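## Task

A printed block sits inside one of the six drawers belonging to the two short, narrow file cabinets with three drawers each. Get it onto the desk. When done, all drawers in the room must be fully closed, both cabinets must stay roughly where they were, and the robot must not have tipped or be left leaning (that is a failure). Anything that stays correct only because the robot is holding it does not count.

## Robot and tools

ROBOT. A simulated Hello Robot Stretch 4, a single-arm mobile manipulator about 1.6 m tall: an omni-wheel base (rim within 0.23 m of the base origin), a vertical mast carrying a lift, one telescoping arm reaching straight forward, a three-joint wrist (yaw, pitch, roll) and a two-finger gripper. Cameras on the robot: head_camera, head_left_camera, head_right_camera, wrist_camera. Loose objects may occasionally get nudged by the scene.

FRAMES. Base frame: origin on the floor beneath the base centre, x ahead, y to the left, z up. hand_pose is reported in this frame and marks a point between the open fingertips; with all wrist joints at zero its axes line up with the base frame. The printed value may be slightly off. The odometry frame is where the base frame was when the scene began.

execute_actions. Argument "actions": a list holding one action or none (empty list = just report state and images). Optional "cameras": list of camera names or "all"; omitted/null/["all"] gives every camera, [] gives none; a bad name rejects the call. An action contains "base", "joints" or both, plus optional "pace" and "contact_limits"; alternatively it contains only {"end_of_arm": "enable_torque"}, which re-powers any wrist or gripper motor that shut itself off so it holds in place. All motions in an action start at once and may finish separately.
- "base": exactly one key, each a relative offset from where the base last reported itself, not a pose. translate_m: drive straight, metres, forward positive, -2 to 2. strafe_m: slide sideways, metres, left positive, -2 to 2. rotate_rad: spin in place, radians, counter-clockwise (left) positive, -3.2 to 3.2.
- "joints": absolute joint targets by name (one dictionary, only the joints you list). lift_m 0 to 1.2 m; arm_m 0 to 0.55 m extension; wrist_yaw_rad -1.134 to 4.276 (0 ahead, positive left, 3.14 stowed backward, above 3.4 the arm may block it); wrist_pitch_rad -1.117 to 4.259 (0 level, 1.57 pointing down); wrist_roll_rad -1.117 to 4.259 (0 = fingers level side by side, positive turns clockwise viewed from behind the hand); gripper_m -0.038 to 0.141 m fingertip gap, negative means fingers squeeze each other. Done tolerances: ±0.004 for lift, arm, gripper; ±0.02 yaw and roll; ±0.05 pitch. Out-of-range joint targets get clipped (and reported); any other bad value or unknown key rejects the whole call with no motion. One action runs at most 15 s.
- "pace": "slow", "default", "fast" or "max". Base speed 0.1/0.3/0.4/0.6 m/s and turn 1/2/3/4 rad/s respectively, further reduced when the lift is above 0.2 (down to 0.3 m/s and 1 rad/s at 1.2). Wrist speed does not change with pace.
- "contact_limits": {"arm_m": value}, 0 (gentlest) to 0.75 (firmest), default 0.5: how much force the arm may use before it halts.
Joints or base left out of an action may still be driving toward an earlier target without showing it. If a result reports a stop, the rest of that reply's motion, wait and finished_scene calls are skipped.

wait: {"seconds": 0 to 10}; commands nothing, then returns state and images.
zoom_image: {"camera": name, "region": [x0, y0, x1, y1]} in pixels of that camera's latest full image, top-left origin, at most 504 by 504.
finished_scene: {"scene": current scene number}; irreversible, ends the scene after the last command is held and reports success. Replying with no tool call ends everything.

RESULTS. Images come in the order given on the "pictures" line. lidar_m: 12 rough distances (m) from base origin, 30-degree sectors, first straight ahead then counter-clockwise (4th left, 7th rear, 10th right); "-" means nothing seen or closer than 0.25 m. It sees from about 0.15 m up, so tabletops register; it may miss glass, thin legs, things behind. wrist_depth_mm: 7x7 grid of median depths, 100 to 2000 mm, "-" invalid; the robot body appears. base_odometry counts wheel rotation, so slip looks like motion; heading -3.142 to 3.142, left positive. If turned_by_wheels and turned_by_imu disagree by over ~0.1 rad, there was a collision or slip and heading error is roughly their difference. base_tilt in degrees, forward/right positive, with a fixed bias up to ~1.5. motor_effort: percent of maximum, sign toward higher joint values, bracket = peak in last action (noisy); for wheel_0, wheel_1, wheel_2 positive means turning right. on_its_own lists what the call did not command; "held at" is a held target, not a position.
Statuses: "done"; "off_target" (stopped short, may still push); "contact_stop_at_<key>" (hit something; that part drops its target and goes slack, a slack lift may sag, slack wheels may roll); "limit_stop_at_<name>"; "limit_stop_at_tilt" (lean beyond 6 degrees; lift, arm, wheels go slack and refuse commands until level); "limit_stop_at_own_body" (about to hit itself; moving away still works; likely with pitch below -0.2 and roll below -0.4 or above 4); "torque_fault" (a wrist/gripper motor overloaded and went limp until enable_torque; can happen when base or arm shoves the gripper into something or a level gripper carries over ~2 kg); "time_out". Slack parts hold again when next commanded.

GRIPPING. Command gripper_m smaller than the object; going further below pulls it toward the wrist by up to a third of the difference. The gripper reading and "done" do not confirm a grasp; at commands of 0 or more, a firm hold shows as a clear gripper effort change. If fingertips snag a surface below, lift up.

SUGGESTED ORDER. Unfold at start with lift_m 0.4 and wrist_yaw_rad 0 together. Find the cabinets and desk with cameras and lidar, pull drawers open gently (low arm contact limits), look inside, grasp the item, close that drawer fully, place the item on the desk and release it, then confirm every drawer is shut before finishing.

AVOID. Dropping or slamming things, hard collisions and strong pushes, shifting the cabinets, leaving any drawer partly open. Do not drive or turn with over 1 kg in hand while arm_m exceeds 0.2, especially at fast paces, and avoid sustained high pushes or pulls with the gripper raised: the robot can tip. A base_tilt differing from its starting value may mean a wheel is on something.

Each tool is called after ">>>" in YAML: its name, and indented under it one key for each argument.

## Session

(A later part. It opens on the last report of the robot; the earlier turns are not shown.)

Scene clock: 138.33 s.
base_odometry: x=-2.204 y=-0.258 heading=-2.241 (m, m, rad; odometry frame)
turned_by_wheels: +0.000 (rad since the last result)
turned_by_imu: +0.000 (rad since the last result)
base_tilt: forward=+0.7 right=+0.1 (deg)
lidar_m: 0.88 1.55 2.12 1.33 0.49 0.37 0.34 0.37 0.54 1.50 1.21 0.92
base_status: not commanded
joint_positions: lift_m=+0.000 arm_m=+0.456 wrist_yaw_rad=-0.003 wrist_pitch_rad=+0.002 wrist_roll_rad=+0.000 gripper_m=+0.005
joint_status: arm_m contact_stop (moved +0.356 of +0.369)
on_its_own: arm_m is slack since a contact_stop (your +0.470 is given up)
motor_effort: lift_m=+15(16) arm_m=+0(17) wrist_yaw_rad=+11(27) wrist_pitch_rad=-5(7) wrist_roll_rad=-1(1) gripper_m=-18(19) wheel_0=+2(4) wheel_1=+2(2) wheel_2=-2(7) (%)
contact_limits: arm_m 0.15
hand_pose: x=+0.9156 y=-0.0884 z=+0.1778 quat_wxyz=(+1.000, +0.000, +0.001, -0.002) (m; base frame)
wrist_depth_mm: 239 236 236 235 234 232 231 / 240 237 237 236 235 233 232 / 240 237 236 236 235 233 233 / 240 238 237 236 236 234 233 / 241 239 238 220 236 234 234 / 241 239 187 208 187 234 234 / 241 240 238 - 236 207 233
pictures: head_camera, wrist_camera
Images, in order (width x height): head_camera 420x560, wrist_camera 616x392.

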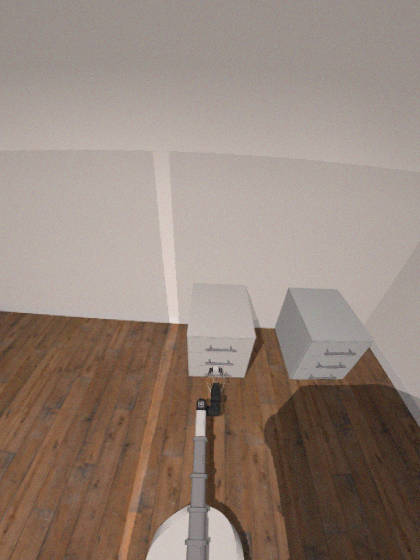

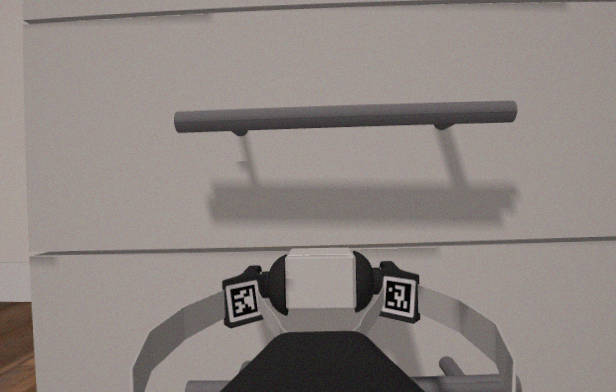

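>>> execute_actions:
  actions:
    - {"joints":{"arm_m":0.1},"base":{"translate_m":0.0}}
  cameras: ["wrist_camera","head_camera"]

>>> zoom_image:
  camera: "head_camera"
  region: [170, 270, 390, 400]

>>> execute_actions:
  actions:
    - {"joints":{"arm_m":0.07,"lift_m":0.19},"base":{"translate_m":0.15}}
  cameras: []

>>> execute_actions:
  actions:
    - {"joints":{"arm_m":0.0},"base":{"strafe_m":1.7},"pace":"fast"}
  cameras: ["head_left_camera"]

Scene clock: 143.23 s.
base_odometry: x=-2.204 y=-0.258 heading=-2.241 (m, m, rad; odometry frame)
turned_by_wheels: +0.000 (rad since the last result)
turned_by_imu: +0.000 (rad since the last result)
base_tilt: forward=+0.7 right=+0.1 (deg)
lidar_m: 0.87 1.54 2.17 1.31 0.51 0.36 0.35 0.36 0.50 1.50 1.23 0.96
base_status: done
joint_positions: lift_m=+0.000 arm_m=+0.101 wrist_yaw_rad=+0.000 wrist_pitch_rad=+0.003 wrist_roll_rad=+0.000 gripper_m=+0.005
joint_status: all done
motor_effort: lift_m=+15(16) arm_m=-5(6) wrist_yaw_rad=+1(10) wrist_pitch_rad=-7(8) wrist_roll_rad=-1(1) gripper_m=-20(19) wheel_0=+0(2) wheel_1=+0(0) wheel_2=-1(2) (%)
hand_pose: x=+0.5603 y=-0.0875 z=+0.1776 quat_wxyz=(+1.000, +0.000, +0.001, +0.000) (m; base frame)
wrist_depth_mm: 1205 1205 597 591 591 1138 1118 / 1205 1182 597 591 585 1118 854 / 1205 1182 597 591 585 1138 866 / 1205 1205 603 597 591 1138 866 / 1205 1182 597 220 591 1060 866 / 768 768 188 208 187 591 683 / 504 473 500 - 484 445 469
pictures: head_camera, wrist_camera
Images, in order (width x height): head_camera 420x560, wrist_camera 616x392.

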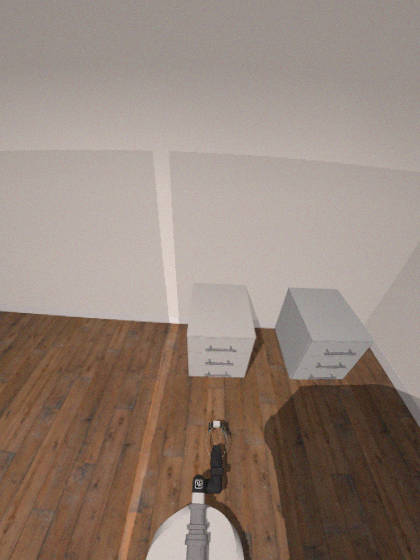

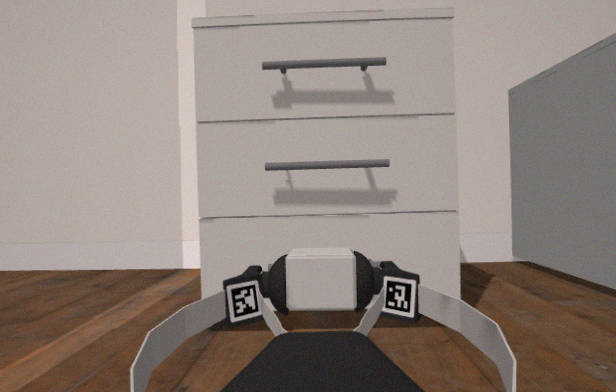

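Region (170, 270, 390, 400) of head_camera's 420x560 image, scaled by 2.291, with more detail than that image has; it fills the top 298 rows of this view, and the rest is white.

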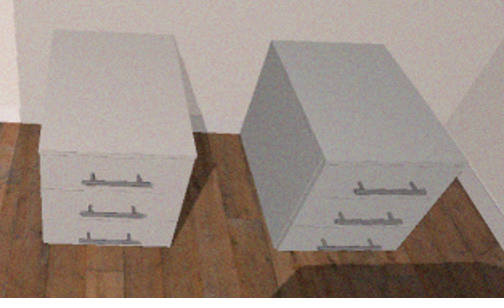

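Scene clock: 145.10 s.
base_odometry: x=-2.298 y=-0.375 heading=-2.241 (m, m, rad; odometry frame)
turned_by_wheels: +0.000 (rad since the last result)
turned_by_imu: -0.001 (rad since the last result)
base_tilt: forward=+0.7 right=+0.2 (deg)
lidar_m: 0.74 1.37 1.93 2.19 0.70 0.51 0.49 0.53 0.72 1.50 1.04 0.80
base_status: done
joint_positions: lift_m=+0.190 arm_m=+0.071 wrist_yaw_rad=+0.000 wrist_pitch_rad=+0.003 wrist_roll_rad=+0.000 gripper_m=+0.005
joint_status: all done
motor_effort: lift_m=+20(20) arm_m=-5(5) wrist_yaw_rad=+0(1) wrist_pitch_rad=-7(8) wrist_roll_rad=-1(1) gripper_m=-20(19) wheel_0=+1(6) wheel_1=+0(4) wheel_2=+1(7) (%)
hand_pose: x=+0.5303 y=-0.0874 z=+0.3672 quat_wxyz=(+1.000, +0.000, +0.001, +0.000) (m; base frame)
wrist_depth_mm: 1078 1078 1060 1042 1025 1025 1008 / 1078 1060 1078 1042 1042 1025 1008 / 1078 1078 480 473 469 469 1025 / 1098 1060 477 477 469 473 854 / 1098 1078 480 220 469 469 866 / 1078 1060 187 208 187 473 891 / 917 854 480 - 473 473 842
pictures: none
No camera images: the call's "cameras" was empty. Leave "cameras" out to get every camera's image.

Scene clock: 150.57 s.
base_odometry: x=-0.965 y=-1.431 heading=-2.241 (m, m, rad; odometry frame)
turned_by_wheels: +0.000 (rad since the last result)
turned_by_imu: +0.001 (rad since the last result)
base_tilt: forward=+0.7 right=+0.2 (deg)
lidar_m: 1.35 0.75 0.55 0.52 0.54 0.78 2.55 0.62 0.68 2.04 1.74 1.39
base_status: done
joint_positions: lift_m=+0.190 arm_m=+0.001 wrist_yaw_rad=+0.000 wrist_pitch_rad=+0.003 wrist_roll_rad=+0.000 gripper_m=+0.005
joint_status: all done
motor_effort: lift_m=+20(20) arm_m=-5(6) wrist_yaw_rad=+1(2) wrist_pitch_rad=-7(7) wrist_roll_rad=-1(2) gripper_m=-19(19) wheel_0=+2(10) wheel_1=-2(10) wheel_2=+0(1) (%)
hand_pose: x=+0.4603 y=-0.0874 z=+0.3673 quat_wxyz=(+1.000, +0.000, +0.001, +0.000) (m; base frame)
wrist_depth_mm: 854 1182 1160 1160 1160 1138 1118 / 842 1160 1182 1160 1138 1138 1118 / 842 1182 1182 1160 1138 1138 1138 / 831 1182 1182 1160 1160 1138 1138 / 831 1182 1160 220 1160 1138 1138 / 820 1138 187 208 187 1118 1118 / 820 866 931 - 891 809 866
pictures: head_left_camera
Images, in order (width x height): head_left_camera 420x672.

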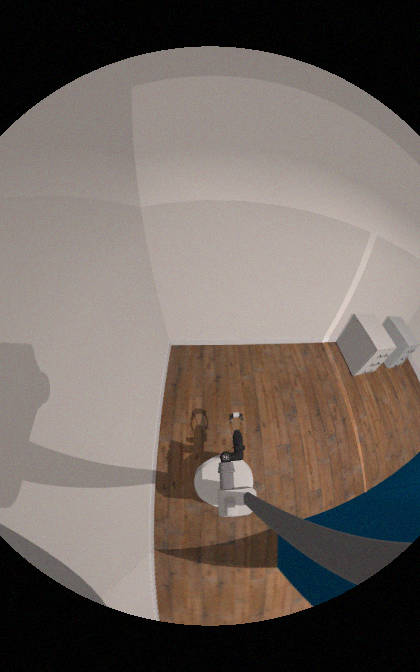

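>>> execute_actions:
  actions:
    - {"base":{"rotate_rad":-3.18}}
  cameras: ["head_camera"]

Scene clock: 154.63 s.
base_odometry: x=-0.965 y=-1.431 heading=+0.862 (m, m, rad; odometry frame)
turned_by_wheels: -3.180 (rad since the last result)
turned_by_imu: -3.132 (rad since the last result)
base_tilt: forward=+0.6 right=+0.2 (deg)
lidar_m: 2.14 0.61 0.68 2.03 1.76 1.40 1.35 0.74 0.52 0.50 0.55 0.79
base_status: done
joint_positions: lift_m=+0.190 arm_m=+0.001 wrist_yaw_rad=+0.000 wrist_pitch_rad=+0.003 wrist_roll_rad=+0.000 gripper_m=+0.005
joint_status: not commanded
motor_effort: lift_m=+19(20) arm_m=-5(5) wrist_yaw_rad=+0(0) wrist_pitch_rad=-7(8) wrist_roll_rad=-1(1) gripper_m=-20(19) wheel_0=-1(6) wheel_1=+2(9) wheel_2=+0(4) (%)
hand_pose: x=+0.4603 y=-0.0874 z=+0.3673 quat_wxyz=(+1.000, +0.000, +0.001, +0.000) (m; base frame)
wrist_depth_mm: 691 - - - - 1025 699 / 676 - - - - 1042 707 / 668 - - - - 1060 715 / 668 - - - - 1078 715 / 661 - - 220 - 1078 723 / 654 1430 187 208 187 917 723 / 668 866 917 - 891 809 723
pictures: head_camera
Images, in order (width x height): head_camera 420x560.

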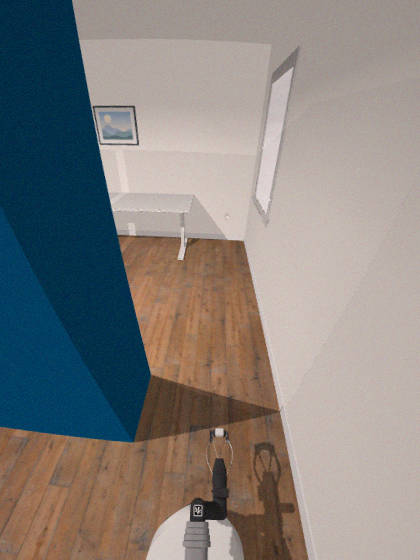

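>>> execute_actions:
  actions:
    - {"base":{"translate_m":1.6},"joints":{"lift_m":0.7},"pace":"fast"}
  cameras: ["head_camera"]

>>> execute_actions:
  actions:
    - {"base":{"strafe_m":0.7}}
  cameras: ["head_camera","wrist_camera"]

Scene clock: 161.10 s.
base_odometry: x=+0.076 y=-0.216 heading=+0.862 (m, m, rad; odometry frame)
turned_by_wheels: +0.000 (rad since the last result)
turned_by_imu: -0.007 (rad since the last result)
base_tilt: forward=+0.6 right=+0.2 (deg)
lidar_m: 1.04 1.06 1.45 2.34 0.90 0.75 2.18 0.80 0.57 0.54 0.58 0.76
base_status: done
joint_positions: lift_m=+0.700 arm_m=+0.001 wrist_yaw_rad=+0.000 wrist_pitch_rad=+0.003 wrist_roll_rad=+0.000 gripper_m=+0.005
joint_status: all done
motor_effort: lift_m=+20(21) arm_m=-5(5) wrist_yaw_rad=+1(0) wrist_pitch_rad=-7(7) wrist_roll_rad=-1(1) gripper_m=-19(20) wheel_0=+0(6) wheel_1=-1(8) wheel_2=-1(13) (%)
hand_pose: x=+0.4603 y=-0.0874 z=+0.8773 quat_wxyz=(+1.000, +0.000, +0.001, +0.000) (m; base frame)
wrist_depth_mm: 1618 1661 1618 1618 1576 1060 732 / 1618 1661 1618 1576 1576 1098 732 / 1661 1661 1618 1576 1618 1098 750 / 1661 1618 1618 1618 1576 1098 750 / 1499 1430 1618 220 1576 1160 741 / 1661 1160 187 208 187 976 768 / 1708 1661 1618 - 1576 1078 768
pictures: head_camera
Images, in order (width x height): head_camera 420x560.

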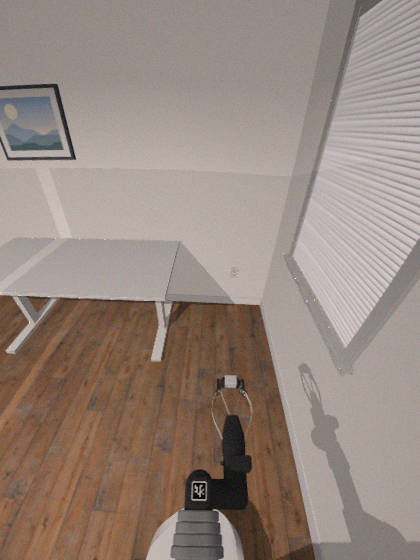

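Scene clock: 164.77 s.
base_odometry: x=-0.456 y=+0.240 heading=+0.862 (m, m, rad; odometry frame)
turned_by_wheels: +0.000 (rad since the last result)
turned_by_imu: +0.001 (rad since the last result)
base_tilt: forward=+0.7 right=+0.2 (deg)
lidar_m: 1.00 1.06 1.45 2.33 0.88 0.65 0.62 0.65 1.30 1.23 1.30 1.06
base_status: done
joint_positions: lift_m=+0.700 arm_m=+0.001 wrist_yaw_rad=+0.000 wrist_pitch_rad=+0.003 wrist_roll_rad=+0.000 gripper_m=+0.005
joint_status: not commanded
motor_effort: lift_m=+20(20) arm_m=-5(5) wrist_yaw_rad=+0(1) wrist_pitch_rad=-7(7) wrist_roll_rad=-2(2) gripper_m=-20(21) wheel_0=+0(8) wheel_1=+0(8) wheel_2=-2(1) (%)
hand_pose: x=+0.4603 y=-0.0874 z=+0.8773 quat_wxyz=(+1.000, +0.000, +0.001, +0.000) (m; base frame)
wrist_depth_mm: 1661 1661 1618 1618 1576 1576 1537 / 1708 1576 1618 1618 1618 1576 1576 / 1661 1618 1618 1618 1618 1537 1618 / 1661 1661 1618 1618 1618 1576 1576 / 1464 1464 1397 220 1281 1576 1618 / 1430 1661 187 208 187 1618 1537 / 1661 1661 1618 - 1576 1576 1618
pictures: head_camera, wrist_camera
Images, in order (width x height): head_camera 420x560, wrist_camera 616x392.

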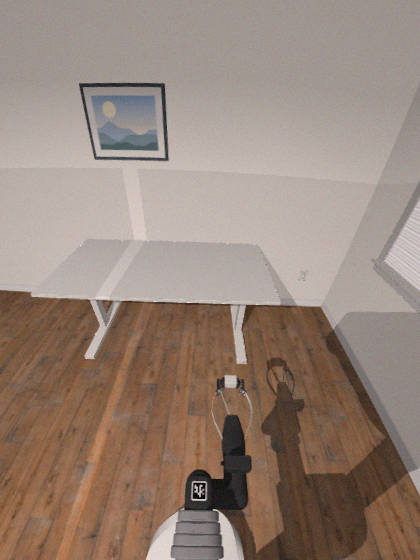

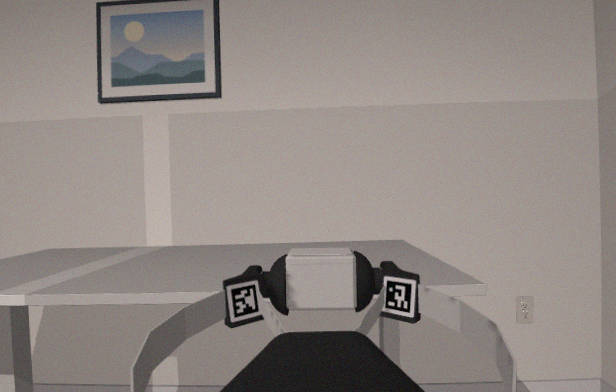

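>>> execute_actions:
  actions:
    - {"base":{"translate_m":0.3},"joints":{"arm_m":0.42,"wrist_pitch_rad":0.2}}
  cameras: ["head_camera","wrist_camera"]

Scene clock: 169.77 s.
base_odometry: x=-0.260 y=+0.467 heading=+0.862 (m, m, rad; odometry frame)
turned_by_wheels: +0.000 (rad since the last result)
turned_by_imu: -0.001 (rad since the last result)
base_tilt: forward=+0.7 right=+0.2 (deg)
lidar_m: 0.72 0.73 1.04 2.43 1.32 0.95 0.90 0.96 1.30 1.25 1.26 0.75
base_status: done
joint_positions: lift_m=+0.700 arm_m=+0.419 wrist_yaw_rad=+0.000 wrist_pitch_rad=+0.203 wrist_roll_rad=+0.000 gripper_m=+0.005
joint_status: all done
motor_effort: lift_m=+19(20) arm_m=+5(6) wrist_yaw_rad=+0(1) wrist_pitch_rad=-6(7) wrist_roll_rad=-1(2) gripper_m=-19(19) wheel_0=+1(5) wheel_1=+1(5) wheel_2=+0(7) (%)
hand_pose: x=+0.8727 y=-0.0874 z=+0.8200 quat_wxyz=(+0.995, +0.000, +0.101, +0.000) (m; base frame)
wrist_depth_mm: 831 820 820 820 809 798 788 / 854 842 842 831 820 820 809 / 866 878 866 866 854 854 842 / 917 891 891 866 866 878 866 / 591 574 564 220 539 521 559 / 404 402 187 208 187 353 364 / 307 289 303 - 293 276 285
pictures: head_camera, wrist_camera
Images, in order (width x height): head_camera 420x560, wrist_camera 616x392.

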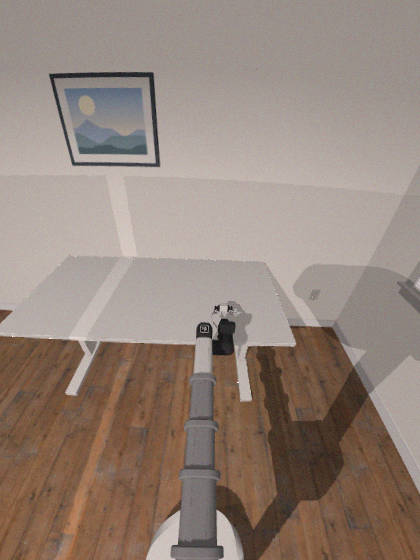

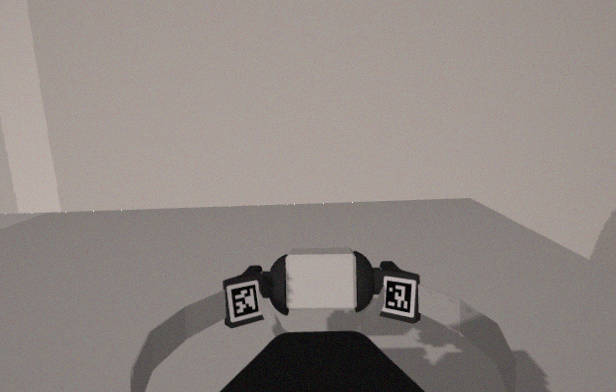

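>>> execute_actions:
  actions:
    - {"joints":{"lift_m":0.63}}
  cameras: ["wrist_camera"]

>>> execute_actions:
  actions:
    - {"joints":{"lift_m":0.618},"pace":"slow"}
  cameras: ["wrist_camera"]

Scene clock: 173.10 s.
base_odometry: x=-0.260 y=+0.467 heading=+0.862 (m, m, rad; odometry frame)
turned_by_wheels: +0.000 (rad since the last result)
turned_by_imu: +0.000 (rad since the last result)
base_tilt: forward=+0.6 right=+0.2 (deg)
lidar_m: 0.71 0.73 1.03 2.45 1.30 0.95 0.91 0.96 1.30 1.24 1.28 0.75
base_status: not commanded
joint_positions: lift_m=+0.630 arm_m=+0.419 wrist_yaw_rad=+0.000 wrist_pitch_rad=+0.203 wrist_roll_rad=+0.000 gripper_m=+0.005
joint_status: all done
motor_effort: lift_m=+15(17) arm_m=+5(5) wrist_yaw_rad=+0(0) wrist_pitch_rad=-6(7) wrist_roll_rad=-1(1) gripper_m=-21(20) wheel_0=+1(1) wheel_1=+0(0) wheel_2=+1(0) (%)
hand_pose: x=+0.8727 y=-0.0874 z=+0.7504 quat_wxyz=(+0.995, +0.000, +0.101, +0.000) (m; base frame)
wrist_depth_mm: 831 831 820 809 809 788 788 / 842 854 831 831 831 820 809 / 878 866 854 854 854 842 842 / 691 668 634 615 585 559 854 / 375 373 364 220 345 336 329 / 260 257 187 208 187 226 236 / 198 187 195 - 189 177 183
pictures: wrist_camera
Images, in order (width x height): wrist_camera 616x392.

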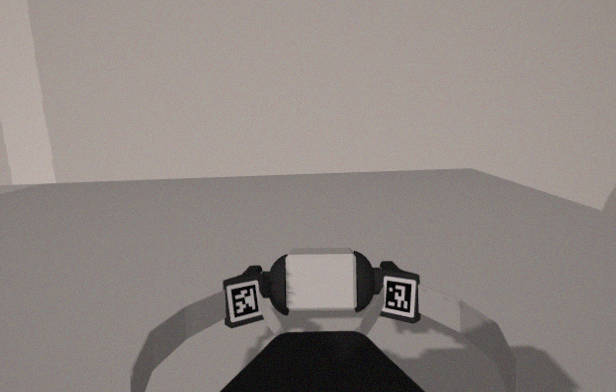

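Scene clock: 173.87 s.
base_odometry: x=-0.260 y=+0.467 heading=+0.862 (m, m, rad; odometry frame)
turned_by_wheels: +0.000 (rad since the last result)
turned_by_imu: +0.000 (rad since the last result)
base_tilt: forward=+0.7 right=+0.1 (deg)
lidar_m: 0.72 0.75 1.03 2.43 1.30 0.92 0.93 0.96 1.30 1.25 1.29 0.77
base_status: not commanded
joint_positions: lift_m=+0.618 arm_m=+0.419 wrist_yaw_rad=+0.000 wrist_pitch_rad=+0.202 wrist_roll_rad=+0.000 gripper_m=+0.005
joint_status: all done
motor_effort: lift_m=+15(14) arm_m=+5(5) wrist_yaw_rad=+0(0) wrist_pitch_rad=-4(6) wrist_roll_rad=-2(2) gripper_m=-21(19) wheel_0=+1(1) wheel_1=+0(0) wheel_2=+0(0) (%)
hand_pose: x=+0.8727 y=-0.0874 z=+0.7385 quat_wxyz=(+0.995, +0.000, +0.101, +0.000) (m; base frame)
wrist_depth_mm: 820 820 820 809 798 788 788 / 854 842 842 831 831 809 820 / 878 878 866 866 854 854 842 / 634 603 580 554 535 508 535 / 345 336 329 219 315 306 300 / 236 234 187 208 187 205 216 / 179 170 177 - 172 161 167
pictures: wrist_camera
Images, in order (width x height): wrist_camera 616x392.

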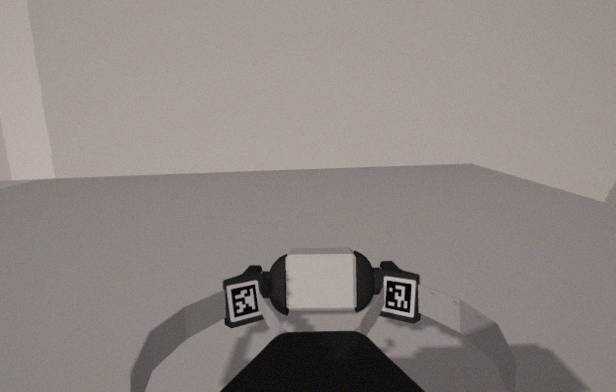

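Touching. Release.

>>> execute_actions:
  actions:
    - {"joints":{"gripper_m":0.08}}
  cameras: []

>>> execute_actions:
  actions:
    - {"joints":{"lift_m":0.68,"arm_m":0.3}}
  cameras: ["wrist_camera"]

Scene clock: 177.20 s.
base_odometry: x=-0.260 y=+0.467 heading=+0.862 (m, m, rad; odometry frame)
turned_by_wheels: +0.000 (rad since the last result)
turned_by_imu: +0.000 (rad since the last result)
base_tilt: forward=+0.6 right=+0.2 (deg)
lidar_m: 0.72 0.75 1.01 2.43 1.30 0.96 0.91 0.96 1.29 1.24 1.25 0.76
base_status: not commanded
joint_positions: lift_m=+0.618 arm_m=+0.419 wrist_yaw_rad=-0.001 wrist_pitch_rad=+0.200 wrist_roll_rad=+0.000 gripper_m=+0.080
joint_status: all done
motor_effort: lift_m=+15(15) arm_m=+5(5) wrist_yaw_rad=+3(2) wrist_pitch_rad=+2(4) wrist_roll_rad=-2(2) gripper_m=-1(22) wheel_0=+1(0) wheel_1=+0(0) wheel_2=+0(0) (%)
hand_pose: x=+0.8728 y=-0.0876 z=+0.7392 quat_wxyz=(+0.995, +0.000, +0.100, +0.000) (m; base frame)
wrist_depth_mm: 820 820 809 809 809 798 788 / 842 842 842 842 820 820 809 / 878 878 854 866 854 842 842 / 647 621 603 564 549 525 554 / 349 343 336 327 319 312 306 / 239 236 201 213 201 220 218 / 181 172 179 - 174 164 168
pictures: none
No camera images: the call's "cameras" was empty. Leave "cameras" out to get every camera's image.

Scene clock: 178.57 s.
base_odometry: x=-0.260 y=+0.467 heading=+0.862 (m, m, rad; odometry frame)
turned_by_wheels: +0.000 (rad since the last result)
turned_by_imu: +0.000 (rad since the last result)
base_tilt: forward=+0.7 right=+0.2 (deg)
lidar_m: 0.70 0.74 1.03 2.44 1.28 0.95 0.91 0.96 1.29 1.24 1.27 0.74
base_status: not commanded
joint_positions: lift_m=+0.680 arm_m=+0.301 wrist_yaw_rad=+0.000 wrist_pitch_rad=+0.202 wrist_roll_rad=+0.000 gripper_m=+0.080
joint_status: all done
motor_effort: lift_m=+20(20) arm_m=-5(3) wrist_yaw_rad=+1(3) wrist_pitch_rad=-6(6) wrist_roll_rad=-1(1) gripper_m=-2(1) wheel_0=+1(1) wheel_1=+0(0) wheel_2=+0(0) (%)
hand_pose: x=+0.7544 y=-0.0874 z=+0.8000 quat_wxyz=(+0.995, +0.000, +0.101, +0.000) (m; base frame)
wrist_depth_mm: 946 931 931 917 917 904 904 / 960 960 960 960 960 946 917 / 991 976 991 976 960 960 960 / 960 946 891 842 820 917 991 / 530 517 504 496 480 469 462 / 364 359 204 342 304 332 330 / 277 262 272 - 264 250 255
pictures: wrist_camera
Images, in order (width x height): wrist_camera 616x392.

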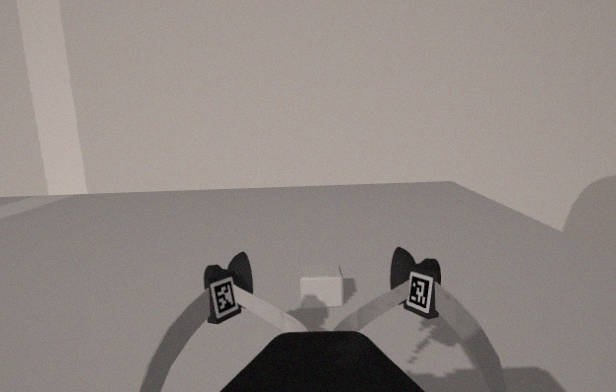

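>>> finished_scene:
  scene: 1

The scene is finished: the task was done.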